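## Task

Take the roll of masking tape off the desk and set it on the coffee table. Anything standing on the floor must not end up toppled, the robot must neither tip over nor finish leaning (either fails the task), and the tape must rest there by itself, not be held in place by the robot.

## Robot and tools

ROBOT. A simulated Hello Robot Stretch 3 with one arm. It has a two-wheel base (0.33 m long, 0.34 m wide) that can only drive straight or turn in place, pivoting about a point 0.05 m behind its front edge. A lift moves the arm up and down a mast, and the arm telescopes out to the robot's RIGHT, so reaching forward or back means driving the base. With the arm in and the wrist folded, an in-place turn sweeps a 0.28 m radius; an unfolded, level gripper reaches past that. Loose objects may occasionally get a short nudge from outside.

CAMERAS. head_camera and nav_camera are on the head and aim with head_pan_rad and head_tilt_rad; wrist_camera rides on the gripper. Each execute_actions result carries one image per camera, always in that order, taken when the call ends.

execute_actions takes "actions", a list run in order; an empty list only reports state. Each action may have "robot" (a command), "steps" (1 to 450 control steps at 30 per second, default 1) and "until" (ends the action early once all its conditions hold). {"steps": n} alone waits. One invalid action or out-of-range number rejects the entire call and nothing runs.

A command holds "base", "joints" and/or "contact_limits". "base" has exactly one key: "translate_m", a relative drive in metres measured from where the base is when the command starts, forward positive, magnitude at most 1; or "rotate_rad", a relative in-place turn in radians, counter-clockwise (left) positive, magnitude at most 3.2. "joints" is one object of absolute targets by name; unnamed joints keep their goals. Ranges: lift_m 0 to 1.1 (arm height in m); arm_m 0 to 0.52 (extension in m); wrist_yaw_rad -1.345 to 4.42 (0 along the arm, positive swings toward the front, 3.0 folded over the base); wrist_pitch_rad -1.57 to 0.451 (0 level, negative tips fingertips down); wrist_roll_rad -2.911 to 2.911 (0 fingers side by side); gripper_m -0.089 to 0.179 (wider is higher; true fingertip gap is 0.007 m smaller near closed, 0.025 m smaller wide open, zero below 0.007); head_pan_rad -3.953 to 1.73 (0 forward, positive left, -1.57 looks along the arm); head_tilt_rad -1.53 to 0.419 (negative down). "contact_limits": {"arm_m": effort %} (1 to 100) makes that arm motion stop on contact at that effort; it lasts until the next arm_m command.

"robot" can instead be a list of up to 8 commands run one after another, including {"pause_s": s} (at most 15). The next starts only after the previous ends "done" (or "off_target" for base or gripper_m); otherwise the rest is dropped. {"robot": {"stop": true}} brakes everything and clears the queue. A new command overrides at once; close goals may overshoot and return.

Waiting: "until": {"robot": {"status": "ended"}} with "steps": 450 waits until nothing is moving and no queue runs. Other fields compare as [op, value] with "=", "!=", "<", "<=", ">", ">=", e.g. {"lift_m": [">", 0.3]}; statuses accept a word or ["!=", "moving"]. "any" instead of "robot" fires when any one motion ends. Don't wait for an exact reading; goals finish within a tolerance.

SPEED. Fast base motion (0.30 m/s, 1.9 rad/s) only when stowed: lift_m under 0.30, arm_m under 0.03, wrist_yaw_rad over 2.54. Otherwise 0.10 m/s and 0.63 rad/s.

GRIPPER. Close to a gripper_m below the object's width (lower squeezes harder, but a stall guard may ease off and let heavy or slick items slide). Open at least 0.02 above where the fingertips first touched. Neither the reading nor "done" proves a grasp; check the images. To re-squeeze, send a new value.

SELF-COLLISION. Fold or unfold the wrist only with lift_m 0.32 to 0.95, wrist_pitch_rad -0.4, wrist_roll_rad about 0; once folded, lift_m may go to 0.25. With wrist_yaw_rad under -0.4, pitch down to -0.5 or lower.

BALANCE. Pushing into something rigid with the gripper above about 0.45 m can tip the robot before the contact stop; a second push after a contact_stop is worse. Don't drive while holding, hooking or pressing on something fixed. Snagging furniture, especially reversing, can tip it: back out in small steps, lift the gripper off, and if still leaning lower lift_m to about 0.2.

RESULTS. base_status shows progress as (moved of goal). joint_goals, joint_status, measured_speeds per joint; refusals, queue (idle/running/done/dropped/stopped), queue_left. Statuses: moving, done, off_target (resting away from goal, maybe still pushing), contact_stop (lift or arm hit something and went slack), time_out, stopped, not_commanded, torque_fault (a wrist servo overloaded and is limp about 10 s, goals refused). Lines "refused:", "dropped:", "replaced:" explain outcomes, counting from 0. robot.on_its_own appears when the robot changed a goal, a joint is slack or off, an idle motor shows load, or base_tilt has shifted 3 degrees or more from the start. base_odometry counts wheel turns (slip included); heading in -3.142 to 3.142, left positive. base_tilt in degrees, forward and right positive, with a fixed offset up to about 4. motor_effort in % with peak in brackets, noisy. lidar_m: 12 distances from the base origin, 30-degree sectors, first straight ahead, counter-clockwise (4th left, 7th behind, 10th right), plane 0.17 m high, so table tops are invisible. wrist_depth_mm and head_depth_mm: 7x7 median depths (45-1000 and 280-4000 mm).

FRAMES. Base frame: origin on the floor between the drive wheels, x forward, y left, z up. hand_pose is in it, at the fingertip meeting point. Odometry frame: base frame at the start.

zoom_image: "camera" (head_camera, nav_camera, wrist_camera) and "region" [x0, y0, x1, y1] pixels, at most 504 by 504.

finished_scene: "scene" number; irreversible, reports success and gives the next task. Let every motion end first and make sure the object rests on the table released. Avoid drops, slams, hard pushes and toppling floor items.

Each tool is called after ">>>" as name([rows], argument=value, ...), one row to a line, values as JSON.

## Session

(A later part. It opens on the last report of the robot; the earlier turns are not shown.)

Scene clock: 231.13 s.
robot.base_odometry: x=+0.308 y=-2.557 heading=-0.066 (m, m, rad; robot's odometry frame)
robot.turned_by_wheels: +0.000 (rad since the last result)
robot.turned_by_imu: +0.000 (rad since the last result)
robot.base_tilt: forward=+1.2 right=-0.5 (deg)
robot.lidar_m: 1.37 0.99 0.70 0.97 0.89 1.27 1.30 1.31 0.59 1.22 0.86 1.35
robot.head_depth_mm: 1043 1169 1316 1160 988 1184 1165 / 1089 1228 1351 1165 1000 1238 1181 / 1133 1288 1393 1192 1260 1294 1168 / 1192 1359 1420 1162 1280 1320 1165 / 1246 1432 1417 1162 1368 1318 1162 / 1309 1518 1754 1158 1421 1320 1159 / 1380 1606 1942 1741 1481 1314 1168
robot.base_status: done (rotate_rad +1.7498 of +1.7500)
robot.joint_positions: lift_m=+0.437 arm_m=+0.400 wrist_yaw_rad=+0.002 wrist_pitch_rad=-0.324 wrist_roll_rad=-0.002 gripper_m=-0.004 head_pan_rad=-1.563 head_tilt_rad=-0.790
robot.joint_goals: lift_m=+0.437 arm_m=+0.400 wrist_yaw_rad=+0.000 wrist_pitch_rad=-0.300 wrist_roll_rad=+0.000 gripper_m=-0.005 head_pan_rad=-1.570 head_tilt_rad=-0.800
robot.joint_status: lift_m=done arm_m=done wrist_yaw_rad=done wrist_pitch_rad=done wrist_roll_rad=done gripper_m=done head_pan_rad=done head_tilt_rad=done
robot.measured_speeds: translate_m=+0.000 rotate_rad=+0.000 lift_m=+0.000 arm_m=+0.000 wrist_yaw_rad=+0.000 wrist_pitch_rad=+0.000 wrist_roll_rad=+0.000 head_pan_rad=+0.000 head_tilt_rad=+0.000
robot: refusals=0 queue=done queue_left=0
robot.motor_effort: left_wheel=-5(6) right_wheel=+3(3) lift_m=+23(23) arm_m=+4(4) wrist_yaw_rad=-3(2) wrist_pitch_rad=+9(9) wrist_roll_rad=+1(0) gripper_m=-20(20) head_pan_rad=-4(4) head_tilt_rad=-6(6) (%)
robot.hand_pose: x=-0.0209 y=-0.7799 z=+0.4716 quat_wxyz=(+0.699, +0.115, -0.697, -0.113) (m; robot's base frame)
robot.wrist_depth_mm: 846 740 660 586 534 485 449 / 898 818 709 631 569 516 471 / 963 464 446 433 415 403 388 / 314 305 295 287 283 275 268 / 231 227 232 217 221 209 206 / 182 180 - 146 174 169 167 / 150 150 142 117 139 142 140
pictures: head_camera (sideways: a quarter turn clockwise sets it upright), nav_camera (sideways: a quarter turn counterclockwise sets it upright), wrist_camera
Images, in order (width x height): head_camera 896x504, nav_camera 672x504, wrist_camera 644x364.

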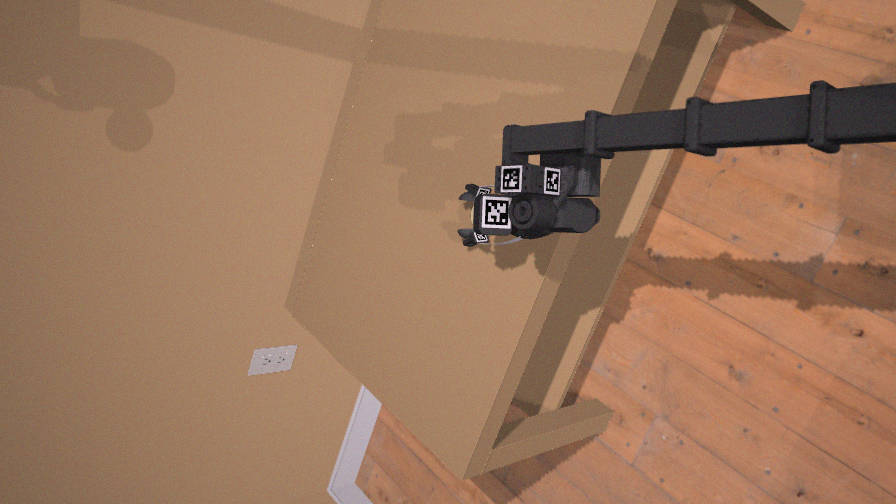

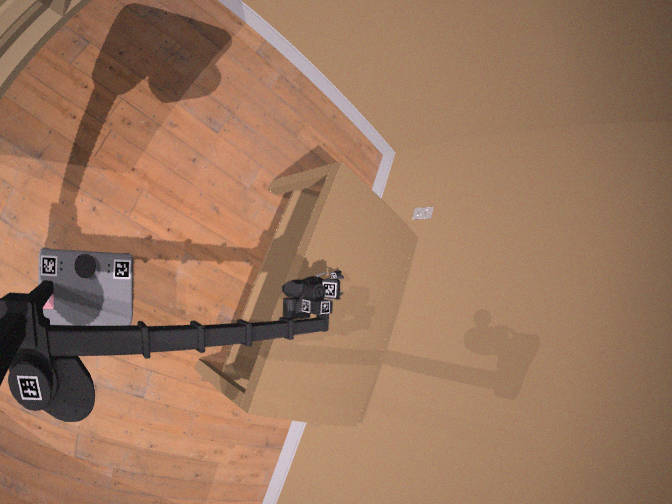

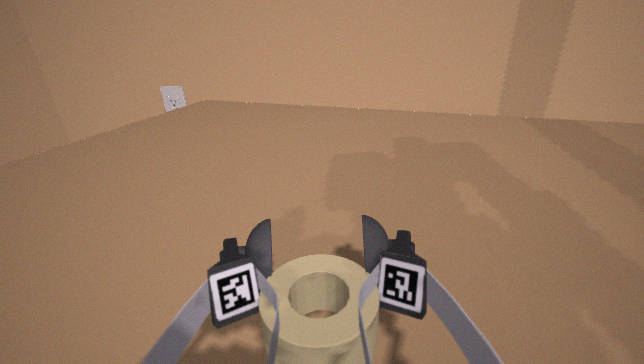

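>>> execute_actions([
  {"robot":[{"joints":{"lift_m":0.43}},{"joints":{"gripper_m":0.13}},{"joints":{"lift_m":0.56}},{"joints":{"arm_m":0.1}}],"steps":450,"until":{"robot":{"status":"ended"}}},
])

Scene clock: 238.90 s.
robot.base_odometry: x=+0.308 y=-2.557 heading=-0.066 (m, m, rad; robot's odometry frame)
robot.turned_by_wheels: +0.000 (rad since the last result)
robot.turned_by_imu: +0.000 (rad since the last result)
robot.base_tilt: forward=+1.2 right=-0.4 (deg)
robot.lidar_m: 1.37 0.99 0.70 0.97 0.89 1.27 1.30 1.31 0.59 1.22 0.86 1.35
robot.head_depth_mm: 1042 1167 1315 1165 989 1189 1164 / 1087 1226 1348 1160 1003 1222 - / 1133 1285 1393 1165 1030 - 1127 / 1186 1356 1412 1168 1053 1319 1147 / 1245 1430 1415 1160 1367 1317 1167 / 1312 1515 1749 1160 1430 1315 1158 / 1383 1619 1938 1749 1484 1313 1163
robot.base_status: done (rotate_rad +1.7499 of +1.7500)
robot.joint_positions: lift_m=+0.560 arm_m=+0.100 wrist_yaw_rad=+0.002 wrist_pitch_rad=-0.317 wrist_roll_rad=-0.002 gripper_m=+0.130 head_pan_rad=-1.563 head_tilt_rad=-0.790
robot.joint_goals: lift_m=+0.560 arm_m=+0.100 wrist_yaw_rad=+0.000 wrist_pitch_rad=-0.300 wrist_roll_rad=+0.000 gripper_m=+0.130 head_pan_rad=-1.570 head_tilt_rad=-0.800
robot.joint_status: lift_m=done arm_m=done wrist_yaw_rad=done wrist_pitch_rad=done wrist_roll_rad=done gripper_m=done head_pan_rad=done head_tilt_rad=done
robot.measured_speeds: translate_m=+0.000 rotate_rad=+0.000 lift_m=+0.000 arm_m=+0.000 wrist_yaw_rad=+0.000 wrist_pitch_rad=+0.000 wrist_roll_rad=+0.000 head_pan_rad=+0.000 head_tilt_rad=+0.000
robot: refusals=0 queue=done queue_left=0
robot.motor_effort: left_wheel=-5(6) right_wheel=+2(3) lift_m=+34(34) arm_m=-2(2) wrist_yaw_rad=-2(2) wrist_pitch_rad=+7(9) wrist_roll_rad=+1(1) gripper_m=+0(83) head_pan_rad=-4(3) head_tilt_rad=-6(6) (%)
robot.hand_pose: x=-0.0210 y=-0.4812 z=+0.5956 quat_wxyz=(+0.699, +0.113, -0.697, -0.111) (m; robot's base frame)
robot.wrist_depth_mm: - - 978 878 789 711 652 / - - - 890 847 761 695 / - - - 913 860 774 704 / - 621 600 585 565 551 546 / - 482 439 436 427 424 407 / 995 579 409 364 339 - 333 / 834 706 654 623 329 291 276
pictures: head_camera (sideways: a quarter turn clockwise sets it upright), nav_camera (sideways: a quarter turn counterclockwise sets it upright), wrist_camera
Images, in order (width x height): head_camera 896x504, nav_camera 672x504, wrist_camera 644x364.

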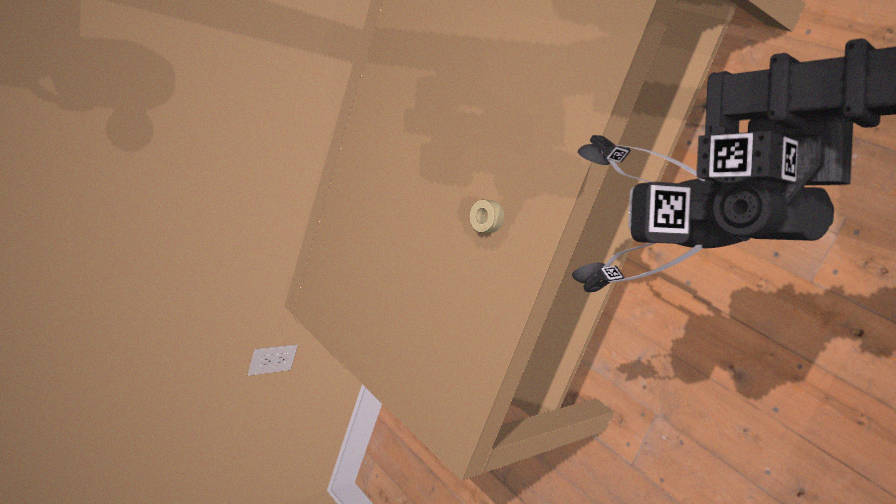

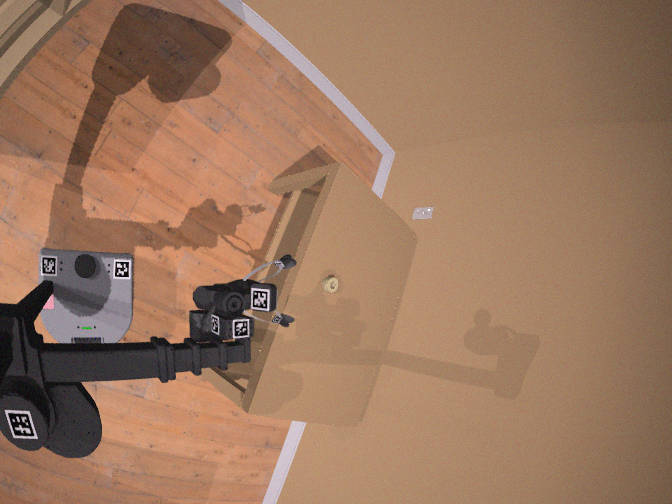

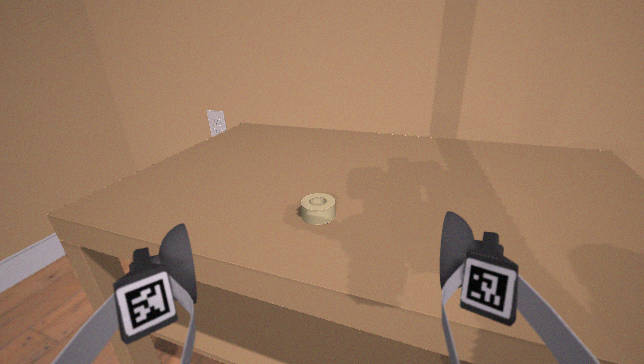

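>>> finished_scene(scene=1)

The scene is finished: the task was done.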